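# Move boxes with repeated shelf lot numbers to desk

## Task

Read the lot number printed on the shelf edge right under each cardboard box. Every box whose number occurs two or more times in the storeroom has to end up on the desk, resting there by itself rather than held by the robot. The robot must not tip over or finish leaning.

## Robot and tools

ROBOT. TidyBot++: a mobile base 0.54 m long, 0.50 m wide and 0.38 m tall on four powered casters, carrying one seven-joint arm with a two-finger gripper. The shoulder sits 0.12 m ahead of the base centre and 0.68 m above the floor. At the start the arm is folded with the hand facing down; the wrist and hand then reach up to 0.08 m beyond the base front, and the elbow can be 1.15 m high. Cameras: base_camera (fixed low on the front, 644x364 pinhole, tilted down) and wrist_camera (fisheye, 644x476, on the hand, looking where the hand points).

FRAMES. Base frame: origin on the floor below the base centre, x forward, y left, z up. hand_pose is reported in it: the point between the finger pads, with its own z axis running out along the fingers and its y axis along the closing line. The odometry frame is the base frame as it was when the scene began. base_odometry integrates wheel rotation, so wheel slip shows up as motion; heading grows to the left, range -3.142 to 3.142. base_tilt is in degrees, positive when leaning forward or right; it has a fixed offset of about 1 degree plus noise.

execute_actions. Arguments: actions (a list holding one action, or empty to just get state and pictures) and cameras (optional list of base_camera, wrist_camera or all; omitted or null gives all, [] gives none). One action may contain:
- base: exactly one relative move from where the base last measured itself. translate_m: straight drive in metres, forward positive, -2 to 2. strafe_m: sideways drive in metres, left positive, -2 to 2. rotate_rad: spin in place in radians, counter-clockwise from above positive, -6.3 to 6.3.
- joints: a single dictionary for the one arm with absolute targets (not offsets), in radians: joint_1_rad (any angle; positive turns the arm clockwise seen from above, opposite to rotate_rad), joint_2_rad shoulder -2.249 to 2.249, joint_3_rad any angle, joint_4_rad elbow -2.579 to 2.579, joint_5_rad any angle, joint_6_rad wrist -2.099 to 2.099, joint_7_rad any angle (hand down: positive is counter-clockwise from above; at 1.57 the fingers open toward the robot's left and right). gripper_pos is a unitless 0 (open, about 85 mm pad gap) to 1 (closed); gap is roughly 85 x (1 - gripper_pos) mm. Done tolerances: ±0.039 for joints 1-4, ±0.056 for joints 5-7, ±0.03 for the gripper. Unbounded joints go the short way; to rotate further, use steps under half a turn.
- speeds: caps on top speed for this action only: translate_m and strafe_m 0.05 to 0.5 m/s, rotate_rad 0.1 to 1.57 rad/s (the maxima are the defaults).
All motions in an action start at once. Any base move needing more than 8.667 s at its top speed is refused, and no action runs beyond 15 s. An unknown key or out-of-range number rejects the entire call with nothing moving. Anything left out of an action may still be driving to its earlier target.

Other tools: wait(seconds, 0 to 10) lets time pass with no new command and returns state and pictures. zoom_image(camera, region=[x0, y0, x1, y1] in image pixels from the top-left, at most 504 by 504) enlarges part of that camera's latest full image; useful for reading lot numbers. read_manual(section="licences") only returns licence text. finished_scene(scene) ends the scene for good and reports success; call it only once the boxes rest on the desk by themselves.

RESULT LINES. pictures lists the camera order of the images. base_status and joint_status: done; off_target (stopped away from target, may still be pushing); contact_stop or time_out (target dropped, holding where it stopped); not_followed, or "joint command not followed" with a cause line, when a self-collision check withheld the arm targets (the gripper still moves). A blocked base can report done yet be short of its goal. on_its_own lists motion you did not command. motor_effort is percent of maximum, peak in brackets, with fixed bias and noise. ARM HIT means a hard strike on the base or the arm itself. Torque warnings appear at 56.7 N m (joints 1-4) and 29.4 N m (joints 5-7); reaching 104.5 or 51.3 N m freezes the arm and gripper for 10 s. MOTOR HOT appears from 60 °C; at 75 °C an OVER-TEMPERATURE FAULT lets the arm sag and joints report limit_stop_at_motor_heat: resend the targets. If any call reports a stop, later calls in that same reply are skipped.

ARM GEOMETRY. Upper arm 0.42 m, forearm 0.31 m, hand 0.31 m. With joint_1_rad = 0, joint_3_rad = 3.14, joint_5_rad = 0 the arm moves in the x-z plane. Angles from vertical (forward positive): upper = joint_2_rad, forearm = joint_2_rad - joint_4_rad, hand = that minus joint_6_rad. Reach ahead of the shoulder is the sum of length x sin(angle); height above it is the sum of length x cos(angle). A downward hand can go no higher than about 0.94 m, and only near the base. Closed fingertips stick about 20 mm past the hand point.

ACCURACY. Friction leaves joints slightly off while still reporting done, so the hand may miss by 1-2 cm or more when extended. To correct, send each joint its previous command plus (wanted minus read). Carried loads make the arm sag; never command a joint to its current reading while holding something. Trust the images over hand_pose.

CAUTIONS. Odometry drifts a few cm and degrees over many moves. Do not drive while the arm is snagged on something about 0.8 m or higher: the robot can topple. Pushing or pulling sideways on a raised hand can lift wheels; retract the arm or back away to level it. Avoid driving the arm into shelves, dropping or slamming boxes, and shoving hard. Loose items may occasionally get nudged by outside pushes. Release each box fully on the desk and move the hand clear before ending.

Each tool is called after "Call:" by a JSON object that holds its "api" and its "payload", one argument or row to a line.

## Session

Call:
{"api": "execute_actions", "payload": {
  "actions": []
}}

Scene clock: 0.00 s.
base_odometry: x=+0.000 y=+0.000 heading=+0.000 (m, m, rad; odometry frame)
base_tilt: forward=-0.3 right=+0.2 (deg)
base_status: not commanded
joint_positions: joint_1_rad=+0.022 joint_2_rad=-0.343 joint_3_rad=+3.132 joint_4_rad=-2.503 joint_5_rad=-0.047 joint_6_rad=-0.924 joint_7_rad=+1.556 gripper_pos=+0.000
joint_status: not commanded
motor_effort: joint_1_rad=+0 joint_2_rad=-2 joint_3_rad=+1 joint_4_rad=+13 joint_5_rad=+0 joint_6_rad=+0 joint_7_rad=+0 (%)
hand_pose: x=+0.2570 y=+0.0109 z=+0.5928 quat_wxyz=(-0.017, +0.999, -0.027, +0.029) (m; base frame)
pictures: base_camera, wrist_camera
Images, in order (width x height): base_camera 644x364, wrist_camera 644x476.

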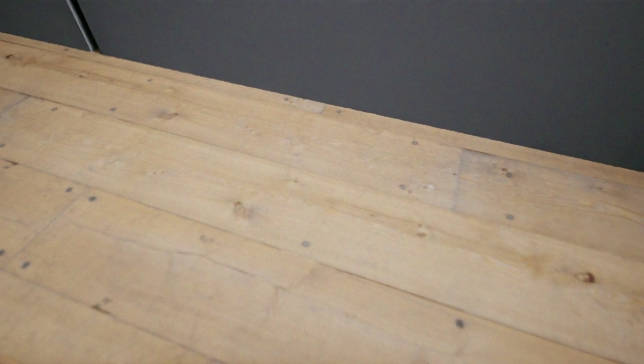

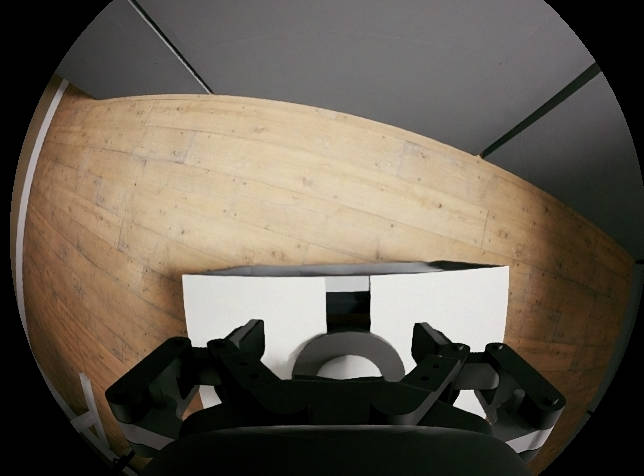

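Call:
{"api": "execute_actions", "payload": {
  "actions": [
    {"joints":{"joint_1_rad":-1.2,"joint_2_rad":-0.6,"joint_3_rad":3.14,"joint_4_rad":-1.0,"joint_5_rad":0,"joint_6_rad":-1.45,"joint_7_rad":1.57}}
  ],
  "cameras": ["wrist_camera"]
}}

Scene clock: 3.10 s.
base_odometry: x=+0.000 y=+0.000 heading=+0.000 (m, m, rad; odometry frame)
base_tilt: forward=-0.3 right=+0.2 (deg)
base_status: not commanded
joint_positions: joint_1_rad=-1.174 joint_2_rad=-0.581 joint_3_rad=+3.132 joint_4_rad=-1.012 joint_5_rad=-0.022 joint_6_rad=-1.428 joint_7_rad=+1.556 gripper_pos=+0.000
joint_status: all done
motor_effort: joint_1_rad=+1(2) joint_2_rad=+7(8) joint_3_rad=+2(2) joint_4_rad=+12(20) joint_5_rad=+0(0) joint_6_rad=+8(9) joint_7_rad=+0(0) (%)
hand_pose: x=+0.1839 y=+0.1879 z=+1.2306 quat_wxyz=(-0.343, +0.665, +0.447, +0.490) (m; base frame)
pictures: wrist_camera
camera_calibration (this result's frames):
wrist_camera: T_world_to_cam=[[0.940858, -0.338094, -0.0218838, -0.0774973], [-0.112921, -0.25203, -0.961109, 1.31121], [0.319429, 0.906738, -0.275302, 0.247106], [0, 0, 0, 1]] pos_world=[0.142044, 0.080202, 1.32654]
Images, in order (width x height): wrist_camera 644x476.

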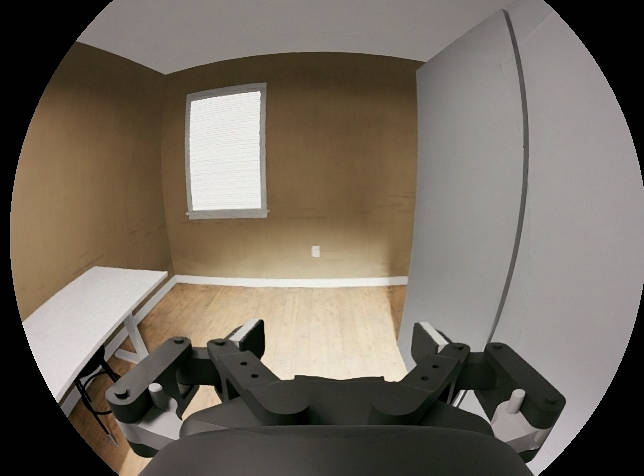

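Call:
{"api": "execute_actions", "payload": {
  "actions": [
    {"joints":{"joint_1_rad":-3.0}}
  ],
  "cameras": ["wrist_camera"]
}}

Call:
{"api": "execute_actions", "payload": {
  "actions": [
    {"joints":{"joint_1_rad":-4.4}}
  ],
  "cameras": ["wrist_camera"]
}}

Scene clock: 6.27 s.
base_odometry: x=+0.000 y=+0.000 heading=+0.000 (m, m, rad; odometry frame)
base_tilt: forward=-0.3 right=+0.2 (deg)
base_status: not commanded
joint_positions: joint_1_rad=-2.974 joint_2_rad=-0.581 joint_3_rad=+3.132 joint_4_rad=-1.012 joint_5_rad=-0.022 joint_6_rad=-1.428 joint_7_rad=+1.556 gripper_pos=+0.000
joint_status: all done
motor_effort: joint_1_rad=+0(0) joint_2_rad=+7(8) joint_3_rad=+1(2) joint_4_rad=+12(12) joint_5_rad=+0(0) joint_6_rad=+8(8) joint_7_rad=+0(0) (%)
hand_pose: x=-0.0787 y=+0.0206 z=+1.2306 quat_wxyz=(-0.597, +0.063, +0.799, +0.036) (m; base frame)
pictures: wrist_camera
camera_calibration (this result's frames):
wrist_camera: T_world_to_cam=[[0.115532, 0.993068, -0.0216219, 0.020314], [0.271129, -0.0524689, -0.961112, 1.26551], [-0.955584, 0.105177, -0.275312, 0.398851], [0, 0, 0, 1]] pos_world=[0.0356715, 0.00427678, 1.32654]
Images, in order (width x height): wrist_camera 644x476.

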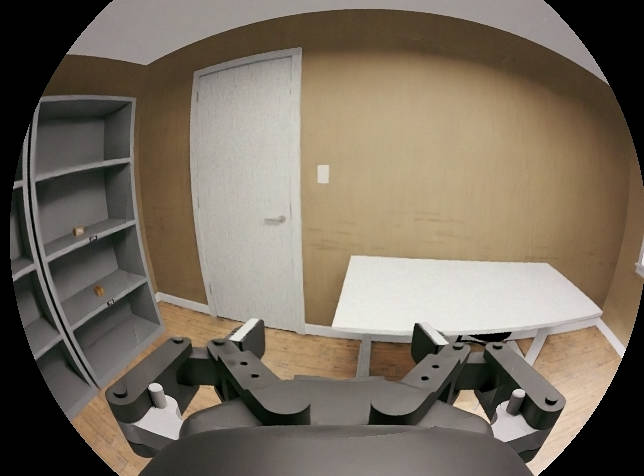

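Scene clock: 8.93 s.
base_odometry: x=+0.000 y=+0.000 heading=+0.000 (m, m, rad; odometry frame)
base_tilt: forward=-0.3 right=+0.2 (deg)
base_status: not commanded
joint_positions: joint_1_rad=-4.374 joint_2_rad=-0.581 joint_3_rad=+3.132 joint_4_rad=-1.012 joint_5_rad=-0.022 joint_6_rad=-1.428 joint_7_rad=+1.556 gripper_pos=+0.000
joint_status: all done
motor_effort: joint_1_rad=+1(1) joint_2_rad=+7(7) joint_3_rad=+2(1) joint_4_rad=+12(12) joint_5_rad=+1(0) joint_6_rad=+8(8) joint_7_rad=+0(0) (%)
hand_pose: x=+0.0651 y=-0.1913 z=+1.2306 quat_wxyz=(-0.480, -0.467, +0.651, -0.357) (m; base frame)
pictures: wrist_camera
camera_calibration (this result's frames):
wrist_camera: T_world_to_cam=[[-0.959016, 0.282525, -0.0216202, 0.148183], [0.097756, 0.258279, -0.961112, 1.28614], [-0.265954, -0.923835, -0.275312, 0.316785], [0, 0, 0, 1]] pos_world=[0.100632, -0.0813914, 1.32654]
Images, in order (width x height): wrist_camera 644x476.

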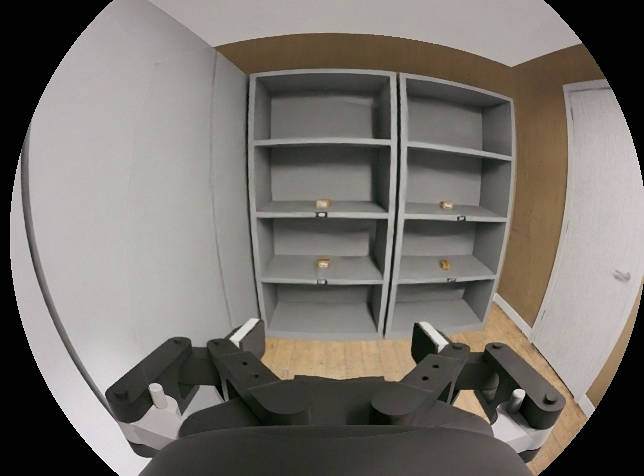

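Call:
{"api": "zoom_image", "payload": {
  "camera": "wrist_camera",
  "region": [290, 185, 490, 300]
}}

Region (290, 185, 490, 300) of wrist_camera's 644x476 image, scaled by 2.520; it fills the top 290 rows of this view, and the rest is white.

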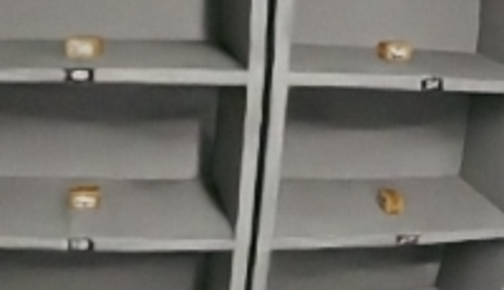

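Call:
{"api": "execute_actions", "payload": {
  "actions": [
    {"base":{"rotate_rad":-2.1},"joints":{"joint_1_rad":-6.283,"joint_2_rad":-0.45,"joint_4_rad":-2.5,"joint_6_rad":0.2}}
  ],
  "cameras": []
}}

Call:
{"api": "execute_actions", "payload": {
  "actions": [
    {"base":{"translate_m":0.75},"joints":{"joint_1_rad":-6.45}}
  ]
}}

Scene clock: 13.37 s.
base_odometry: x=+0.000 y=+0.000 heading=-2.100 (m, m, rad; odometry frame)
base_tilt: forward=-0.3 right=+0.2 (deg)
base_status: done
joint_positions: joint_1_rad=-6.259 joint_2_rad=-0.477 joint_3_rad=+3.132 joint_4_rad=-2.485 joint_5_rad=-0.021 joint_6_rad=+0.179 joint_7_rad=+1.556 gripper_pos=+0.000
joint_status: all done
motor_effort: joint_1_rad=+1(0) joint_2_rad=-4(10) joint_3_rad=+1(3) joint_4_rad=+20(22) joint_5_rad=+1(1) joint_6_rad=+8(9) joint_7_rad=+0(0) (%)
hand_pose: x=+0.5114 y=-0.0055 z=+0.8429 quat_wxyz=(+0.003, -0.792, +0.020, -0.610) (m; base frame)
pictures: none
No camera images: the call's "cameras" was empty. Leave "cameras" out to get every camera's image.

Scene clock: 16.23 s.
base_odometry: x=-0.379 y=-0.647 heading=-2.100 (m, m, rad; odometry frame)
base_tilt: forward=-0.3 right=+0.2 (deg)
base_status: done
joint_positions: joint_1_rad=-6.426 joint_2_rad=-0.467 joint_3_rad=+3.132 joint_4_rad=-2.486 joint_5_rad=-0.021 joint_6_rad=+0.181 joint_7_rad=+1.556 gripper_pos=+0.000
joint_status: all done
motor_effort: joint_1_rad=+0(1) joint_2_rad=-5(6) joint_3_rad=+1(2) joint_4_rad=+20(20) joint_5_rad=+1(1) joint_6_rad=+8(8) joint_7_rad=+0(0) (%)
hand_pose: x=+0.5083 y=+0.0600 z=+0.8387 quat_wxyz=(+0.053, -0.794, -0.046, -0.604) (m; base frame)
pictures: base_camera, wrist_camera
camera_calibration (this result's frames):
wrist_camera: T_world_to_cam=[[0.164606, -0.985832, -0.0322479, 0.00757438], [-0.257494, -0.0113879, -0.966213, 1.00227], [0.952156, 0.167348, -0.25572, -0.142118], [0, 0, 0, 1]] pos_world=[0.39215, 0.0426639, 0.932309]
Images, in order (width x height): base_camera 644x364, wrist_camera 644x476.

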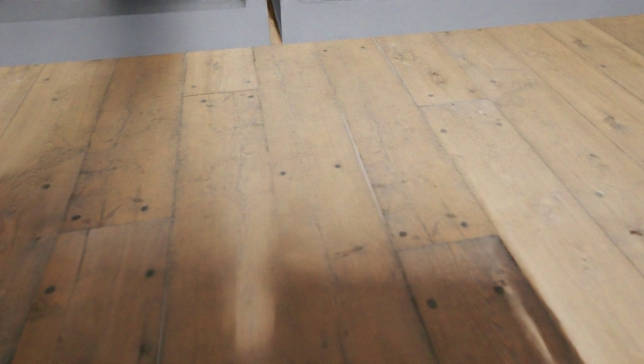

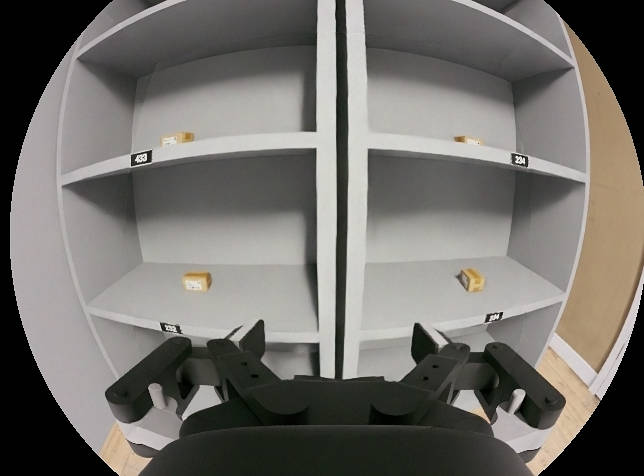

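Call:
{"api": "zoom_image", "payload": {
  "camera": "wrist_camera",
  "region": [120, 120, 230, 345]
}}

Call:
{"api": "zoom_image", "payload": {
  "camera": "wrist_camera",
  "region": [440, 120, 550, 345]
}}

Region (120, 120, 230, 345) of wrist_camera's 644x476 image, scaled by 2.240; it fills the left 246 columns of this view, and the rest is white.

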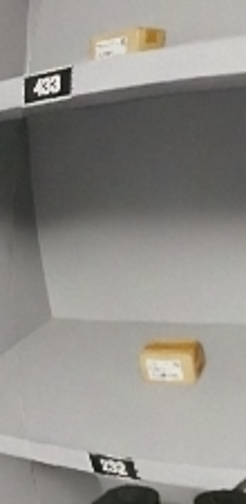

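Region (440, 120, 550, 345) of wrist_camera's 644x476 image, scaled by 2.240; it fills the left 246 columns of this view, and the rest is white.

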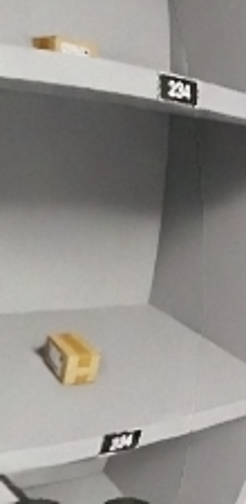

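Call:
{"api": "zoom_image", "payload": {
  "camera": "wrist_camera",
  "region": [480, 306, 510, 330]
}}

Call:
{"api": "zoom_image", "payload": {
  "camera": "wrist_camera",
  "region": [504, 148, 534, 172]
}}

Call:
{"api": "zoom_image", "payload": {
  "camera": "wrist_camera",
  "region": [155, 316, 185, 340]
}}

Region (480, 306, 510, 330) of wrist_camera's 644x476 image, scaled by 16.800; it fills the top 403 rows of this view, and the rest is white.

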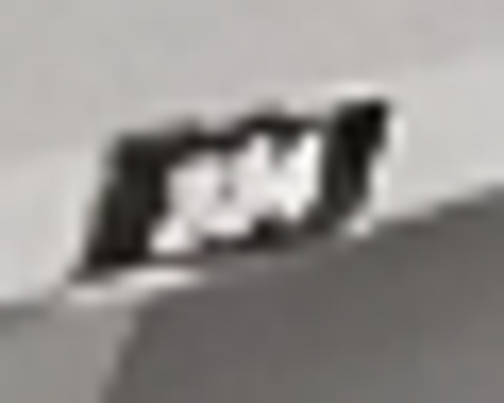

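Region (504, 148, 534, 172) of wrist_camera's 644x476 image, scaled by 16.800; it fills the top 403 rows of this view, and the rest is white.

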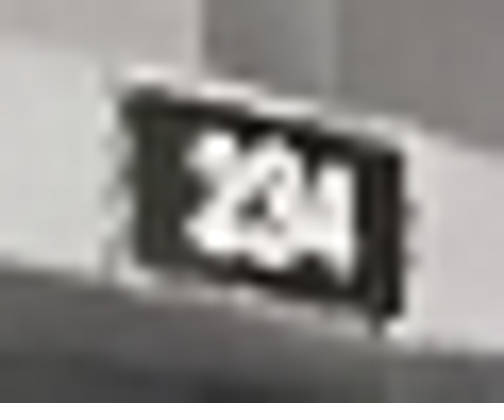

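Region (155, 316, 185, 340) of wrist_camera's 644x476 image, scaled by 16.800; it fills the top 403 rows of this view, and the rest is white.

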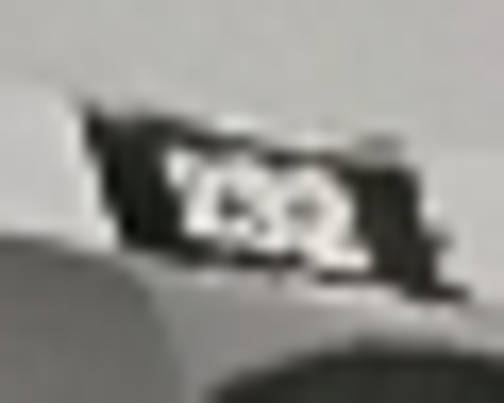

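Call:
{"api": "execute_actions", "payload": {
  "actions": [
    {"joints":{"joint_1_rad":-6.95,"joint_2_rad":0.65,"joint_4_rad":-2.35,"joint_6_rad":1.35}}
  ],
  "cameras": ["wrist_camera"]
}}

Call:
{"api": "execute_actions", "payload": {
  "actions": [
    {"joints":{"joint_1_rad":-5.9}}
  ],
  "cameras": ["wrist_camera"]
}}

Scene clock: 19.53 s.
base_odometry: x=-0.379 y=-0.647 heading=-2.100 (m, m, rad; odometry frame)
base_tilt: forward=-0.3 right=+0.2 (deg)
base_status: not commanded
joint_positions: joint_1_rad=-6.925 joint_2_rad=+0.631 joint_3_rad=+3.132 joint_4_rad=-2.368 joint_5_rad=-0.021 joint_6_rad=+1.329 joint_7_rad=+1.556 gripper_pos=+0.000
joint_status: all done
motor_effort: joint_1_rad=+1(1) joint_2_rad=-31(33) joint_3_rad=+0(0) joint_4_rad=+7(19) joint_5_rad=+0(1) joint_6_rad=+8(8) joint_7_rad=+0(0) (%)
hand_pose: x=+0.6020 y=+0.3603 z=+0.6798 quat_wxyz=(+0.215, -0.707, -0.221, -0.636) (m; base frame)
pictures: wrist_camera
camera_calibration (this result's frames):
wrist_camera: T_world_to_cam=[[0.608874, -0.792973, -0.0216098, -0.0610407], [-0.0840107, -0.0373703, -0.995764, 0.801316], [0.788806, 0.60811, -0.089372, -0.495816], [0, 0, 0, 1]] pos_world=[0.495588, 0.283052, 0.75229]
Images, in order (width x height): wrist_camera 644x476.

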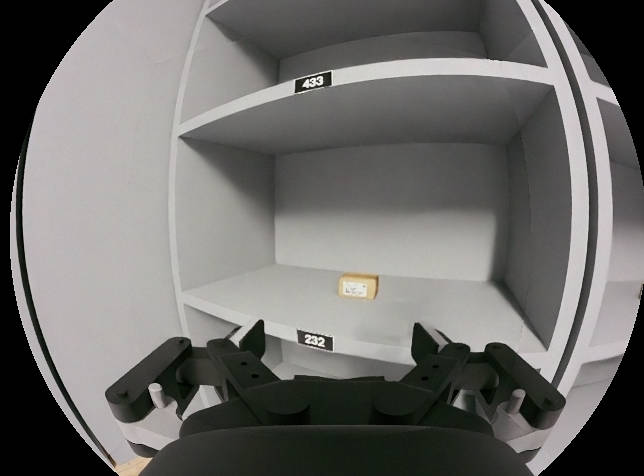

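Scene clock: 21.87 s.
base_odometry: x=-0.379 y=-0.647 heading=-2.100 (m, m, rad; odometry frame)
base_tilt: forward=-0.3 right=+0.3 (deg)
base_status: not commanded
joint_positions: joint_1_rad=-5.921 joint_2_rad=+0.631 joint_3_rad=+3.134 joint_4_rad=-2.365 joint_5_rad=-0.018 joint_6_rad=+1.329 joint_7_rad=+1.556 gripper_pos=+0.000
joint_status: all done
motor_effort: joint_1_rad=+1(2) joint_2_rad=-31(31) joint_3_rad=-1(1) joint_4_rad=+7(7) joint_5_rad=+0(1) joint_6_rad=+8(8) joint_7_rad=+0(0) (%)
hand_pose: x=+0.6834 y=-0.2144 z=+0.6809 quat_wxyz=(-0.118, -0.726, +0.145, -0.662) (m; base frame)
pictures: wrist_camera
camera_calibration (this result's frames):
wrist_camera: T_world_to_cam=[[-0.34062, -0.93999, -0.0199296, 0.049854], [-0.0743696, 0.0480677, -0.996072, 0.799704], [0.937255, -0.3378, -0.0862795, -0.516727], [0, 0, 0, 1]] pos_world=[0.56076, -0.166128, 0.752974]
Images, in order (width x height): wrist_camera 644x476.

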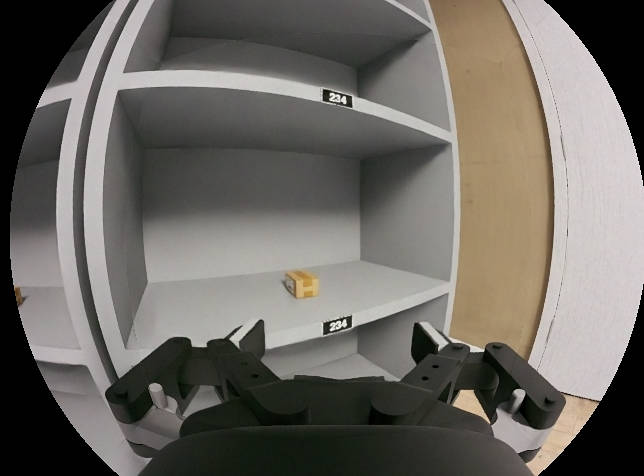

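Call:
{"api": "zoom_image", "payload": {
  "camera": "wrist_camera",
  "region": [270, 260, 370, 340]
}}

Call:
{"api": "zoom_image", "payload": {
  "camera": "wrist_camera",
  "region": [300, 70, 380, 130]
}}

Region (270, 260, 370, 340) of wrist_camera's 644x476 image, scaled by 5.040; it fills the top 403 rows of this view, and the rest is white.

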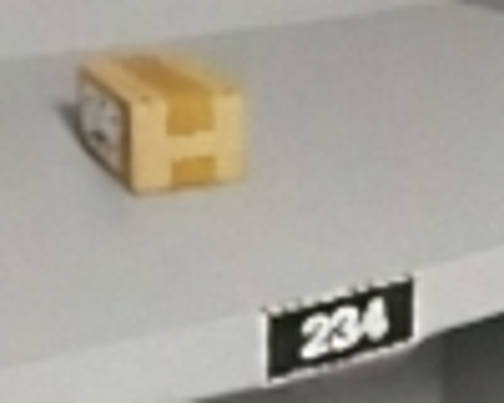

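Region (300, 70, 380, 130) of wrist_camera's 644x476 image, scaled by 6.300; it fills the top 378 rows of this view, and the rest is white.

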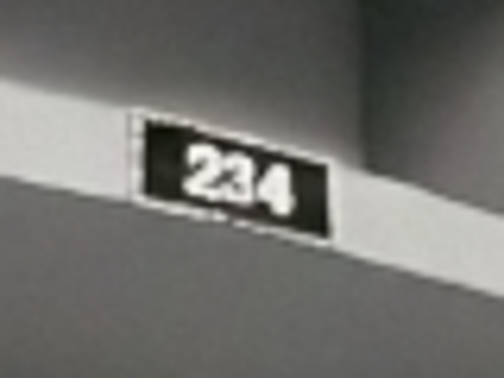

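Call:
{"api": "execute_actions", "payload": {
  "actions": [
    {"base":{"strafe_m":-0.33},"joints":{"joint_1_rad":-6.305,"joint_2_rad":0.70,"joint_4_rad":-1.82,"joint_5_rad":0.02,"joint_6_rad":0.345,"joint_7_rad":1.59}}
  ]
}}

Scene clock: 26.93 s.
base_odometry: x=-0.664 y=-0.481 heading=-2.100 (m, m, rad; odometry frame)
base_tilt: forward=-0.3 right=+0.2 (deg)
base_status: done
joint_positions: joint_1_rad=-6.281 joint_2_rad=+0.674 joint_3_rad=+3.134 joint_4_rad=-1.836 joint_5_rad=-0.002 joint_6_rad=+0.362 joint_7_rad=+1.566 gripper_pos=+0.000
joint_status: all done
motor_effort: joint_1_rad=+0(2) joint_2_rad=-39(39) joint_3_rad=+0(2) joint_4_rad=+14(14) joint_5_rad=+0(0) joint_6_rad=+7(9) joint_7_rad=+0(0) (%)
hand_pose: x=+0.8280 y=+0.0038 z=+0.5870 quat_wxyz=(+0.004, -0.879, +0.003, -0.477) (m; base frame)
pictures: base_camera, wrist_camera
camera_calibration (this result's frames):
wrist_camera: T_world_to_cam=[[0.0245485, -0.999477, -0.0210387, 0.000952145], [-0.538466, 0.00451171, -0.842635, 1.00079], [0.842289, 0.0320141, -0.538074, -0.244217], [0, 0, 0, 1]] pos_world=[0.744568, 0.00425478, 0.71191]
Images, in order (width x height): base_camera 644x364, wrist_camera 644x476.

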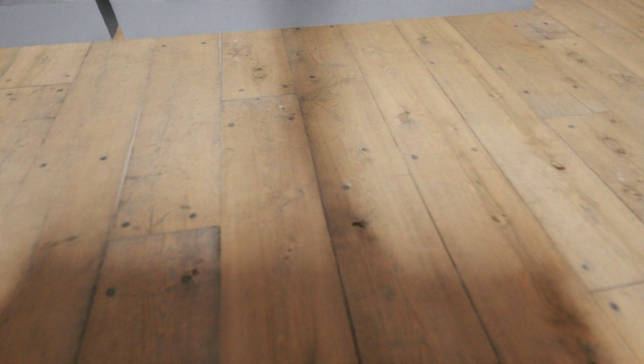

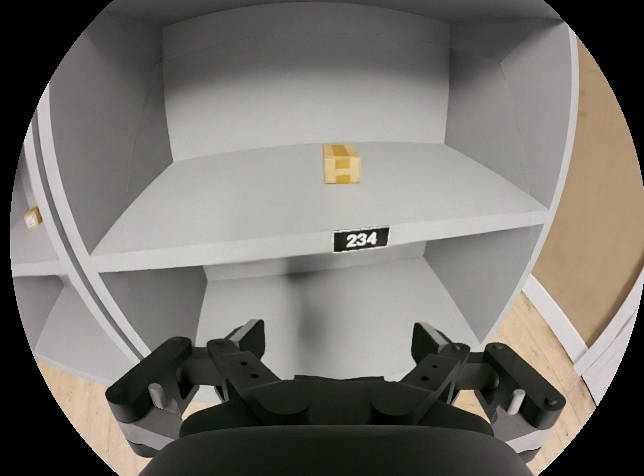

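Call:
{"api": "execute_actions", "payload": {
  "actions": [
    {"base":{"translate_m":0.27}}
  ],
  "cameras": ["wrist_camera"]
}}

Scene clock: 28.97 s.
base_odometry: x=-0.801 y=-0.714 heading=-2.100 (m, m, rad; odometry frame)
base_tilt: forward=-0.3 right=+0.2 (deg)
base_status: done
joint_positions: joint_1_rad=-6.281 joint_2_rad=+0.680 joint_3_rad=+3.134 joint_4_rad=-1.829 joint_5_rad=-0.002 joint_6_rad=+0.362 joint_7_rad=+1.566 gripper_pos=+0.000
joint_status: not commanded
motor_effort: joint_1_rad=+0(1) joint_2_rad=-39(41) joint_3_rad=+0(0) joint_4_rad=+14(15) joint_5_rad=+0(0) joint_6_rad=+7(8) joint_7_rad=+0(0) (%)
hand_pose: x=+0.8304 y=+0.0039 z=+0.5858 quat_wxyz=(+0.004, -0.879, +0.003, -0.477) (m; base frame)
pictures: wrist_camera
camera_calibration (this result's frames):
wrist_camera: T_world_to_cam=[[0.0246665, -0.999476, -0.0209796, 0.000763745], [-0.537753, 0.00442562, -0.843091, 1.00076], [0.842742, 0.0320779, -0.537361, -0.247761], [0, 0, 0, 1]] pos_world=[0.746943, 0.00428202, 0.710613]
Images, in order (width x height): wrist_camera 644x476.

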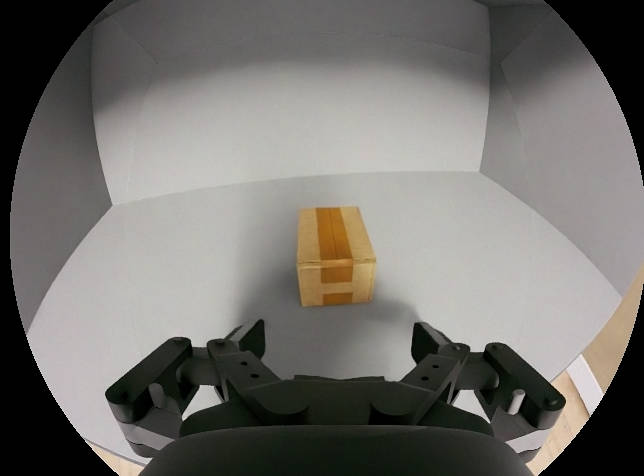

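Call:
{"api": "execute_actions", "payload": {
  "actions": [
    {"base":{"translate_m":0.103},"joints":{"joint_2_rad":0.728}}
  ],
  "cameras": ["wrist_camera"]
}}

Scene clock: 31.23 s.
base_odometry: x=-0.853 y=-0.803 heading=-2.101 (m, m, rad; odometry frame)
base_tilt: forward=-0.3 right=+0.2 (deg)
base_status: done
joint_positions: joint_1_rad=-6.281 joint_2_rad=+0.707 joint_3_rad=+3.134 joint_4_rad=-1.825 joint_5_rad=-0.002 joint_6_rad=+0.362 joint_7_rad=+1.566 gripper_pos=+0.000
joint_status: all done
motor_effort: joint_1_rad=+1(2) joint_2_rad=-39(42) joint_3_rad=+0(1) joint_4_rad=+13(15) joint_5_rad=+0(0) joint_6_rad=+7(8) joint_7_rad=+0(0) (%)
hand_pose: x=+0.8294 y=+0.0039 z=+0.5688 quat_wxyz=(+0.004, -0.884, +0.003, -0.467) (m; base frame)
pictures: wrist_camera
camera_calibration (this result's frames):
wrist_camera: T_world_to_cam=[[0.0242917, -0.999473, -0.0215438, 0.0011073], [-0.556511, 0.00438296, -0.830829, 0.994461], [0.830485, 0.0321716, -0.556111, -0.235189], [0, 0, 0, 1]] pos_world=[0.748723, 0.00431445, 0.695459]
Images, in order (width x height): wrist_camera 644x476.

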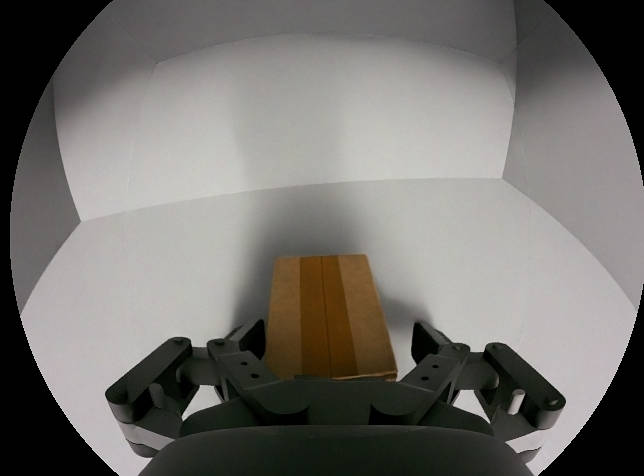

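Call:
{"api": "execute_actions", "payload": {
  "actions": [
    {"joints":{"gripper_pos":1.0}}
  ],
  "cameras": ["wrist_camera"]
}}

Scene clock: 32.50 s.
base_odometry: x=-0.853 y=-0.803 heading=-2.101 (m, m, rad; odometry frame)
base_tilt: forward=-0.3 right=+0.2 (deg)
base_status: not commanded
joint_positions: joint_1_rad=-6.281 joint_2_rad=+0.707 joint_3_rad=+3.134 joint_4_rad=-1.824 joint_5_rad=-0.002 joint_6_rad=+0.362 joint_7_rad=+1.566 gripper_pos=+0.346
joint_status: gripper_pos off_target (ended at +0.346, target +1.000)
motor_effort: joint_1_rad=+1(1) joint_2_rad=-36(39) joint_3_rad=+0(0) joint_4_rad=+12(14) joint_5_rad=+1(0) joint_6_rad=+5(7) joint_7_rad=+1(1) (%)
hand_pose: x=+0.8299 y=+0.0042 z=+0.5693 quat_wxyz=(+0.004, -0.884, +0.002, -0.468) (m; base frame)
pictures: wrist_camera
camera_calibration (this result's frames):
wrist_camera: T_world_to_cam=[[0.0250078, -0.999461, -0.0212857, 0.000668948], [-0.555499, 0.00380946, -0.831508, 0.994749], [0.831141, 0.0326184, -0.555104, -0.236417], [0, 0, 0, 1]] pos_world=[0.749062, 0.00459069, 0.69592]
Images, in order (width x height): wrist_camera 644x476.

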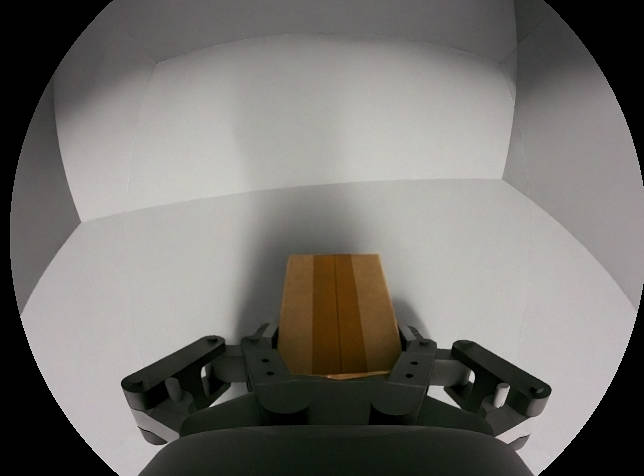

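Call:
{"api": "execute_actions", "payload": {
  "actions": [
    {"base":{"translate_m":-0.37},"joints":{"joint_2_rad":0.60}}
  ],
  "cameras": ["wrist_camera"]
}}

Call:
{"api": "execute_actions", "payload": {
  "actions": [
    {"base":{"translate_m":-0.43},"joints":{"joint_1_rad":-4.35,"joint_2_rad":0.30,"joint_4_rad":-1.41,"joint_6_rad":-0.44}}
  ]
}}

Scene clock: 36.53 s.
base_odometry: x=-0.666 y=-0.483 heading=-2.100 (m, m, rad; odometry frame)
base_tilt: forward=-0.3 right=+0.2 (deg)
base_status: done
joint_positions: joint_1_rad=-6.285 joint_2_rad=+0.614 joint_3_rad=+3.135 joint_4_rad=-1.822 joint_5_rad=-0.001 joint_6_rad=+0.358 joint_7_rad=+1.566 gripper_pos=+0.346
joint_status: all done
motor_effort: joint_1_rad=+0(3) joint_2_rad=-40(45) joint_3_rad=-1(1) joint_4_rad=+16(17) joint_5_rad=+0(0) joint_6_rad=+8(9) joint_7_rad=+0(1) (%)
hand_pose: x=+0.8371 y=+0.0067 z=+0.6348 quat_wxyz=(+0.005, -0.862, +0.000, -0.507) (m; base frame)
pictures: wrist_camera
camera_calibration (this result's frames):
wrist_camera: T_world_to_cam=[[0.0305013, -0.999366, -0.0183908, -0.00210793], [-0.478759, 0.00154434, -0.877945, 1.01848], [0.877416, 0.0355832, -0.478408, -0.293614], [0, 0, 0, 1]] pos_world=[0.745293, 0.00676826, 0.753665]
Images, in order (width x height): wrist_camera 644x476.

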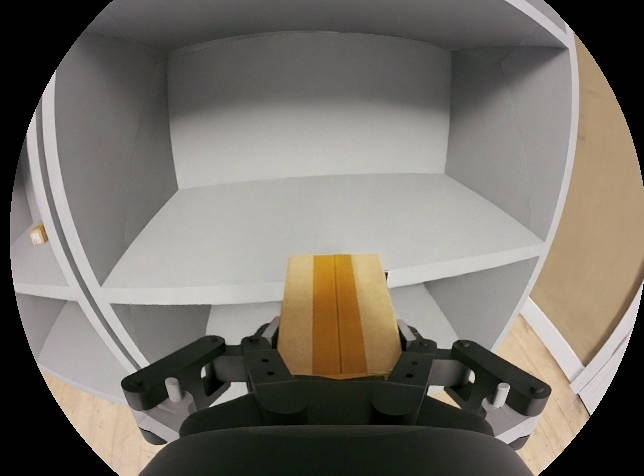

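Scene clock: 39.70 s.
base_odometry: x=-0.449 y=-0.112 heading=-2.100 (m, m, rad; odometry frame)
base_tilt: forward=-0.3 right=+0.2 (deg)
base_status: done
joint_positions: joint_1_rad=-4.367 joint_2_rad=+0.330 joint_3_rad=+3.146 joint_4_rad=-1.432 joint_5_rad=+0.000 joint_6_rad=-0.423 joint_7_rad=+1.566 gripper_pos=+0.346
joint_status: all done
motor_effort: joint_1_rad=+0(5) joint_2_rad=-35(41) joint_3_rad=+0(4) joint_4_rad=+21(21) joint_5_rad=+0(0) joint_6_rad=+8(8) joint_7_rad=+0(0) (%)
hand_pose: x=-0.1192 y=-0.6577 z=+0.8403 quat_wxyz=(-0.377, -0.508, +0.729, -0.264) (m; base frame)
pictures: base_camera, wrist_camera
camera_calibration (this result's frames):
wrist_camera: T_world_to_cam=[[-0.946805, 0.321461, -0.0149569, 0.116218], [0.194775, 0.535438, -0.821809, 1.12631], [-0.256171, -0.781006, -0.569567, 0.0719089], [0, 0, 0, 1]] pos_world=[-0.0909211, -0.584269, 0.96831]
Images, in order (width x height): base_camera 644x364, wrist_camera 644x476.

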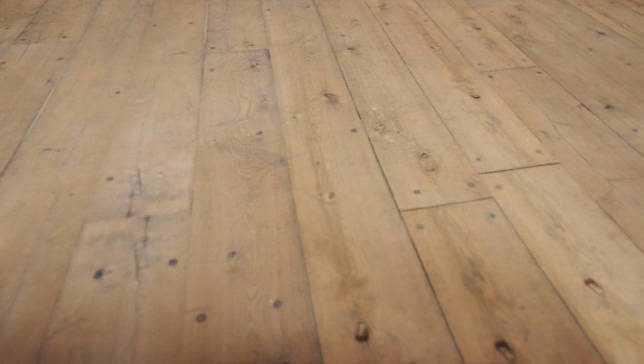

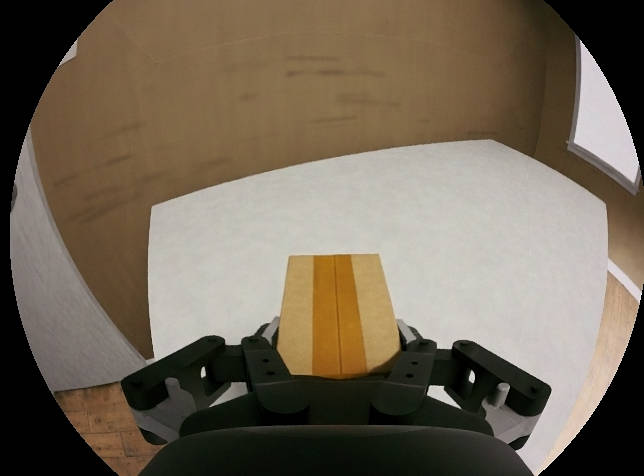

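Call:
{"api": "execute_actions", "payload": {
  "actions": [
    {"joints":{"joint_2_rad":0.46,"joint_6_rad":-0.27}}
  ],
  "cameras": ["wrist_camera"]
}}

Scene clock: 42.10 s.
base_odometry: x=-0.449 y=-0.112 heading=-2.100 (m, m, rad; odometry frame)
base_tilt: forward=-0.3 right=+0.2 (deg)
base_status: not commanded
joint_positions: joint_1_rad=-4.367 joint_2_rad=+0.461 joint_3_rad=+3.146 joint_4_rad=-1.427 joint_5_rad=+0.000 joint_6_rad=-0.295 joint_7_rad=+1.566 gripper_pos=+0.346
joint_status: all done
motor_effort: joint_1_rad=+0(0) joint_2_rad=-39(43) joint_3_rad=+0(0) joint_4_rad=+21(22) joint_5_rad=+1(1) joint_6_rad=+8(9) joint_7_rad=+0(0) (%)
hand_pose: x=-0.1332 y=-0.6963 z=+0.7818 quat_wxyz=(-0.378, -0.507, +0.728, -0.265) (m; base frame)
pictures: wrist_camera
camera_calibration (this result's frames):
wrist_camera: T_world_to_cam=[[-0.946887, 0.321246, -0.014385, 0.113929], [0.193487, 0.53344, -0.82341, 1.10128], [-0.256844, -0.78246, -0.567264, 0.00185285], [0, 0, 0, 1]] pos_world=[-0.10473, -0.622619, 0.909499]
Images, in order (width x height): wrist_camera 644x476.

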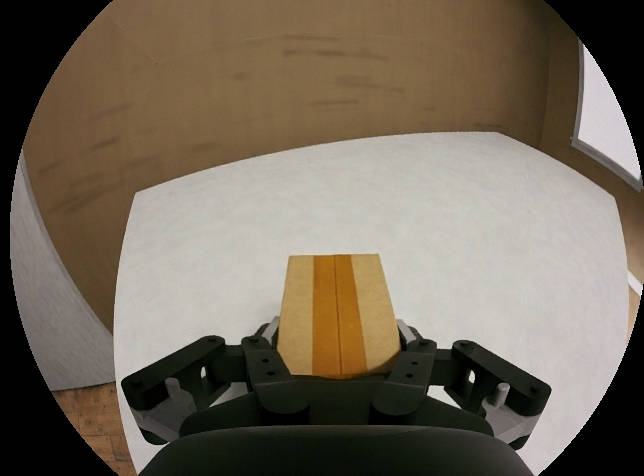

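Call:
{"api": "execute_actions", "payload": {
  "actions": [
    {"joints":{"joint_2_rad":0.525,"joint_6_rad":-0.205}}
  ],
  "cameras": ["wrist_camera"]
}}

Scene clock: 43.53 s.
base_odometry: x=-0.449 y=-0.112 heading=-2.100 (m, m, rad; odometry frame)
base_tilt: forward=-0.3 right=+0.3 (deg)
base_status: not commanded
joint_positions: joint_1_rad=-4.367 joint_2_rad=+0.516 joint_3_rad=+3.146 joint_4_rad=-1.426 joint_5_rad=+0.000 joint_6_rad=-0.227 joint_7_rad=+1.566 gripper_pos=+0.346
joint_status: all done
motor_effort: joint_1_rad=+1(1) joint_2_rad=-41(42) joint_3_rad=+0(0) joint_4_rad=+20(21) joint_5_rad=+0(0) joint_6_rad=+8(9) joint_7_rad=+0(0) (%)
hand_pose: x=-0.1390 y=-0.7124 z=+0.7582 quat_wxyz=(-0.383, -0.506, +0.725, -0.268) (m; base frame)
pictures: wrist_camera
camera_calibration (this result's frames):
wrist_camera: T_world_to_cam=[[-0.946993, 0.320955, -0.0138761, 0.112648], [0.189489, 0.523174, -0.830893, 1.0894], [-0.25942, -0.789479, -0.556259, -0.0392885], [0, 0, 0, 1]] pos_world=[-0.109945, -0.637118, 0.884883]
Images, in order (width x height): wrist_camera 644x476.

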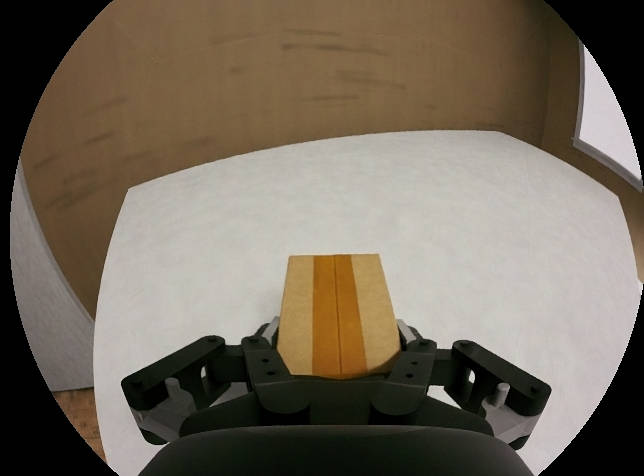

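Call:
{"api": "execute_actions", "payload": {
  "actions": [
    {"joints":{"joint_2_rad":0.56}}
  ],
  "cameras": []
}}

Scene clock: 44.30 s.
base_odometry: x=-0.449 y=-0.112 heading=-2.100 (m, m, rad; odometry frame)
base_tilt: forward=-0.3 right=+0.3 (deg)
base_status: not commanded
joint_positions: joint_1_rad=-4.367 joint_2_rad=+0.524 joint_3_rad=+3.146 joint_4_rad=-1.419 joint_5_rad=+0.000 joint_6_rad=-0.222 joint_7_rad=+1.566 gripper_pos=+0.346
joint_status: all done
motor_effort: joint_1_rad=+1(0) joint_2_rad=-38(41) joint_3_rad=+0(0) joint_4_rad=+18(20) joint_5_rad=+1(1) joint_6_rad=+7(8) joint_7_rad=+0(0) (%)
hand_pose: x=-0.1402 y=-0.7159 z=+0.7577 quat_wxyz=(-0.384, -0.505, +0.724, -0.269) (m; base frame)
pictures: none
No camera images: the call's "cameras" was empty. Leave "cameras" out to get every camera's image.

Call:
{"api": "execute_actions", "payload": {
  "actions": [
    {"joints":{"joint_2_rad":0.52,"gripper_pos":0.0}}
  ],
  "cameras": ["wrist_camera"]
}}

Scene clock: 45.63 s.
base_odometry: x=-0.449 y=-0.112 heading=-2.100 (m, m, rad; odometry frame)
base_tilt: forward=-0.3 right=+0.2 (deg)
base_status: not commanded
joint_positions: joint_1_rad=-4.367 joint_2_rad=+0.523 joint_3_rad=+3.146 joint_4_rad=-1.419 joint_5_rad=+0.000 joint_6_rad=-0.222 joint_7_rad=+1.566 gripper_pos=+0.000
joint_status: all done
motor_effort: joint_1_rad=+1(1) joint_2_rad=-40(42) joint_3_rad=+1(0) joint_4_rad=+19(20) joint_5_rad=+1(1) joint_6_rad=+7(8) joint_7_rad=+0(0) (%)
hand_pose: x=-0.1402 y=-0.7158 z=+0.7581 quat_wxyz=(-0.384, -0.505, +0.724, -0.269) (m; base frame)
pictures: wrist_camera
camera_calibration (this result's frames):
wrist_camera: T_world_to_cam=[[-0.947026, 0.320864, -0.01373, 0.112396], [0.187962, 0.519089, -0.833796, 1.09037], [-0.260408, -0.792208, -0.551901, -0.0477704], [0, 0, 0, 1]] pos_world=[-0.110946, -0.639909, 0.884327]
Images, in order (width x height): wrist_camera 644x476.

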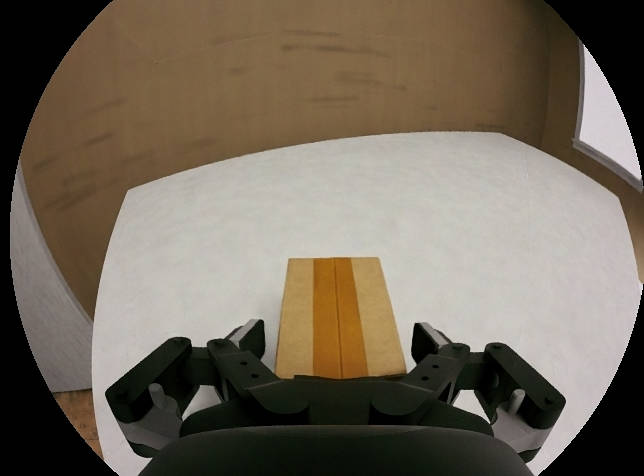

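Call:
{"api": "execute_actions", "payload": {
  "actions": [
    {"joints":{"joint_2_rad":0.36,"joint_4_rad":-1.25,"joint_6_rad":-0.40}}
  ],
  "cameras": []
}}

Call:
{"api": "execute_actions", "payload": {
  "actions": [
    {"base":{"translate_m":0.6},"joints":{"joint_1_rad":-6.305,"joint_2_rad":0.10,"joint_4_rad":-0.88,"joint_6_rad":-1.1}}
  ]
}}

Scene clock: 49.37 s.
base_odometry: x=-0.449 y=-0.112 heading=-2.100 (m, m, rad; odometry frame)
base_tilt: forward=-0.3 right=+0.3 (deg)
base_status: not commanded
joint_positions: joint_1_rad=-4.367 joint_2_rad=+0.355 joint_3_rad=+3.146 joint_4_rad=-1.252 joint_5_rad=+0.000 joint_6_rad=-0.379 joint_7_rad=+1.566 gripper_pos=+0.000
joint_status: all done
motor_effort: joint_1_rad=+0(1) joint_2_rad=-36(45) joint_3_rad=+0(0) joint_4_rad=+21(21) joint_5_rad=+1(0) joint_6_rad=+8(9) joint_7_rad=+0(0) (%)
hand_pose: x=-0.1347 y=-0.7008 z=+0.9399 quat_wxyz=(-0.447, -0.479, +0.687, -0.314) (m; base frame)
pictures: none
No camera images: the call's "cameras" was empty. Leave "cameras" out to get every camera's image.

Scene clock: 52.43 s.
base_odometry: x=-0.752 y=-0.630 heading=-2.100 (m, m, rad; odometry frame)
base_tilt: forward=-0.3 right=+0.2 (deg)
base_status: done
joint_positions: joint_1_rad=-6.283 joint_2_rad=+0.120 joint_3_rad=+3.138 joint_4_rad=-0.896 joint_5_rad=+0.001 joint_6_rad=-1.078 joint_7_rad=+1.566 gripper_pos=+0.000
joint_status: all done
motor_effort: joint_1_rad=+1(5) joint_2_rad=-25(38) joint_3_rad=+0(3) joint_4_rad=+18(21) joint_5_rad=+1(2) joint_6_rad=+7(8) joint_7_rad=+0(0) (%)
hand_pose: x=+0.7059 y=+0.0030 z=+1.1100 quat_wxyz=(+0.002, -0.866, +0.000, -0.500) (m; base frame)
pictures: base_camera, wrist_camera
camera_calibration (this result's frames):
wrist_camera: T_world_to_cam=[[0.0268804, -0.999549, -0.0134202, 0.00396221], [-0.491819, -0.0015361, -0.870696, 1.374], [0.870282, 0.030005, -0.491638, 0.068689], [0, 0, 0, 1]] pos_world=[0.615874, 0.00401001, 1.23016]
Images, in order (width x height): base_camera 644x364, wrist_camera 644x476.

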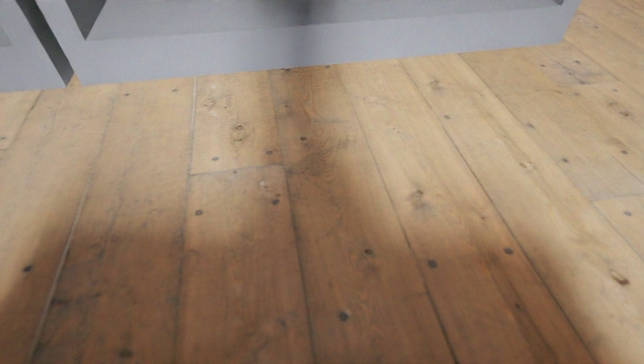

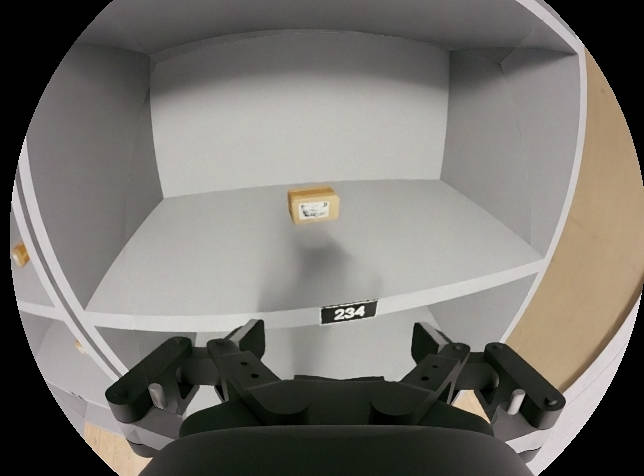

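Call:
{"api": "zoom_image", "payload": {
  "camera": "wrist_camera",
  "region": [274, 174, 354, 234]
}}

Region (274, 174, 354, 234) of wrist_camera's 644x476 image, scaled by 6.300; it fills the top 378 rows of this view, and the rest is white.

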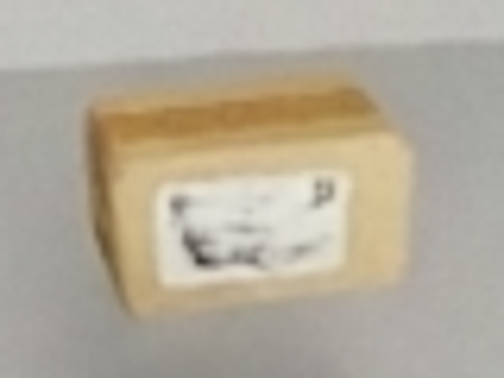

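Call:
{"api": "execute_actions", "payload": {
  "actions": [
    {"base":{"rotate_rad":0.216},"joints":{"joint_1_rad":-6.63,"joint_2_rad":0.39,"joint_4_rad":-0.755,"joint_5_rad":1.15,"joint_6_rad":-1.922,"joint_7_rad":0.27}}
  ]
}}

Scene clock: 57.97 s.
base_odometry: x=-0.752 y=-0.630 heading=-1.884 (m, m, rad; odometry frame)
base_tilt: forward=-0.3 right=+0.2 (deg)
base_status: done
joint_positions: joint_1_rad=-6.608 joint_2_rad=+0.369 joint_3_rad=+3.136 joint_4_rad=-0.773 joint_5_rad=+1.137 joint_6_rad=-1.909 joint_7_rad=+0.281 gripper_pos=+0.000
joint_status: all done
motor_effort: joint_1_rad=+0(4) joint_2_rad=-29(30) joint_3_rad=+2(4) joint_4_rad=+14(18) joint_5_rad=+7(7) joint_6_rad=+2(8) joint_7_rad=+0(0) (%)
hand_pose: x=+0.5790 y=-0.1237 z=+1.0492 quat_wxyz=(-0.316, -0.654, +0.568, -0.388) (m; base frame)
pictures: base_camera, wrist_camera
camera_calibration (this result's frames):
wrist_camera: T_world_to_cam=[[-0.98268, -0.181622, -0.0367925, 0.590231], [-0.0579298, 0.489672, -0.86998, 1.0673], [0.176024, -0.852781, -0.491712, 0.445962], [0, 0, 0, 1]] pos_world=[0.563336, -0.0351206, 1.16953]
Images, in order (width x height): base_camera 644x364, wrist_camera 644x476.

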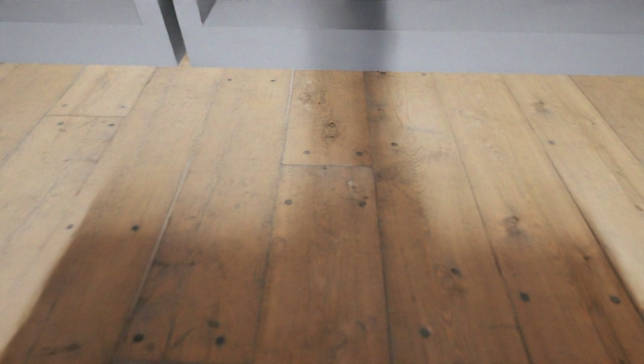

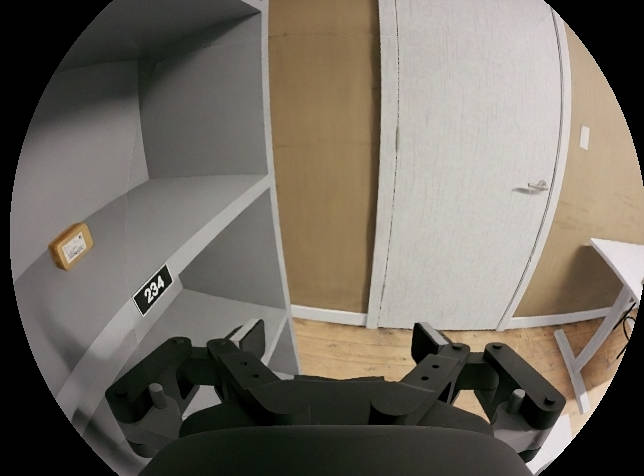

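Call:
{"api": "execute_actions", "payload": {
  "actions": [
    {"base":{"translate_m":0.40}}
  ]
}}

Scene clock: 60.50 s.
base_odometry: x=-0.875 y=-1.011 heading=-1.883 (m, m, rad; odometry frame)
base_tilt: forward=-0.3 right=+0.2 (deg)
base_status: done
joint_positions: joint_1_rad=-6.608 joint_2_rad=+0.383 joint_3_rad=+3.136 joint_4_rad=-0.770 joint_5_rad=+1.137 joint_6_rad=-1.909 joint_7_rad=+0.281 gripper_pos=+0.000
joint_status: not commanded
motor_effort: joint_1_rad=+1(1) joint_2_rad=-30(33) joint_3_rad=+2(2) joint_4_rad=+14(14) joint_5_rad=+7(7) joint_6_rad=+2(3) joint_7_rad=+0(0) (%)
hand_pose: x=+0.5842 y=-0.1219 z=+1.0439 quat_wxyz=(-0.321, -0.656, +0.565, -0.385) (m; base frame)
pictures: base_camera, wrist_camera
camera_calibration (this result's frames):
wrist_camera: T_world_to_cam=[[-0.983013, -0.181881, -0.0246087, 0.582913], [-0.0681596, 0.486251, -0.871157, 1.06889], [0.170413, -0.854681, -0.490388, 0.445649], [0, 0, 0, 1]] pos_world=[0.569922, -0.0328407, 1.16406]
Images, in order (width x height): base_camera 644x364, wrist_camera 644x476.

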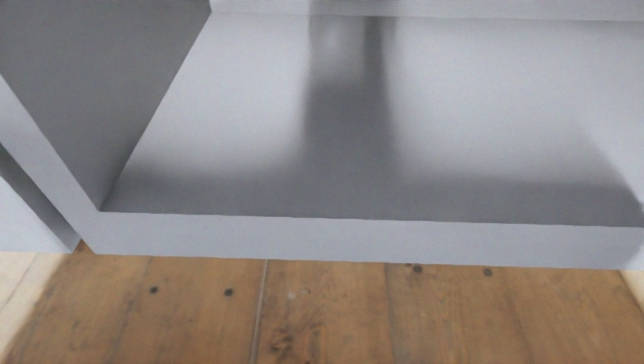

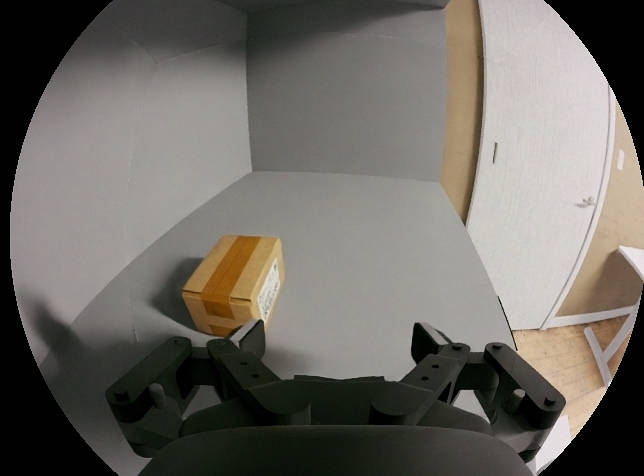

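Call:
{"api": "execute_actions", "payload": {
  "actions": [
    {"base":{"translate_m":0.085},"joints":{"joint_5_rad":1.045}}
  ],
  "cameras": ["wrist_camera"]
}}

Scene clock: 62.80 s.
base_odometry: x=-0.901 y=-1.092 heading=-1.883 (m, m, rad; odometry frame)
base_tilt: forward=-0.3 right=+0.2 (deg)
base_status: done
joint_positions: joint_1_rad=-6.609 joint_2_rad=+0.386 joint_3_rad=+3.136 joint_4_rad=-0.768 joint_5_rad=+1.055 joint_6_rad=-1.909 joint_7_rad=+0.281 gripper_pos=+0.000
joint_status: all done
motor_effort: joint_1_rad=+0(1) joint_2_rad=-31(35) joint_3_rad=+2(3) joint_4_rad=+14(15) joint_5_rad=+6(7) joint_6_rad=+2(3) joint_7_rad=+0(0) (%)
hand_pose: x=+0.5898 y=-0.1080 z=+1.0238 quat_wxyz=(-0.298, -0.681, +0.563, -0.362) (m; base frame)
pictures: wrist_camera
camera_calibration (this result's frames):
wrist_camera: T_world_to_cam=[[-0.976792, -0.213732, -0.0140324, 0.572523], [-0.106995, 0.54364, -0.832471, 1.03441], [0.185554, -0.811649, -0.553891, 0.50741], [0, 0, 0, 1]] pos_world=[0.57576, -0.0281406, 1.1502]
Images, in order (width x height): wrist_camera 644x476.

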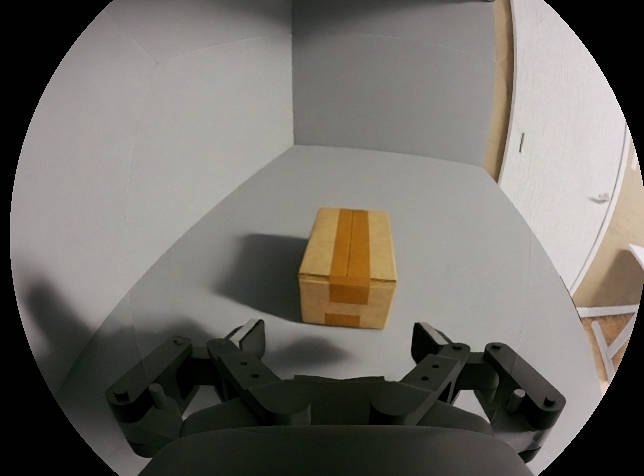

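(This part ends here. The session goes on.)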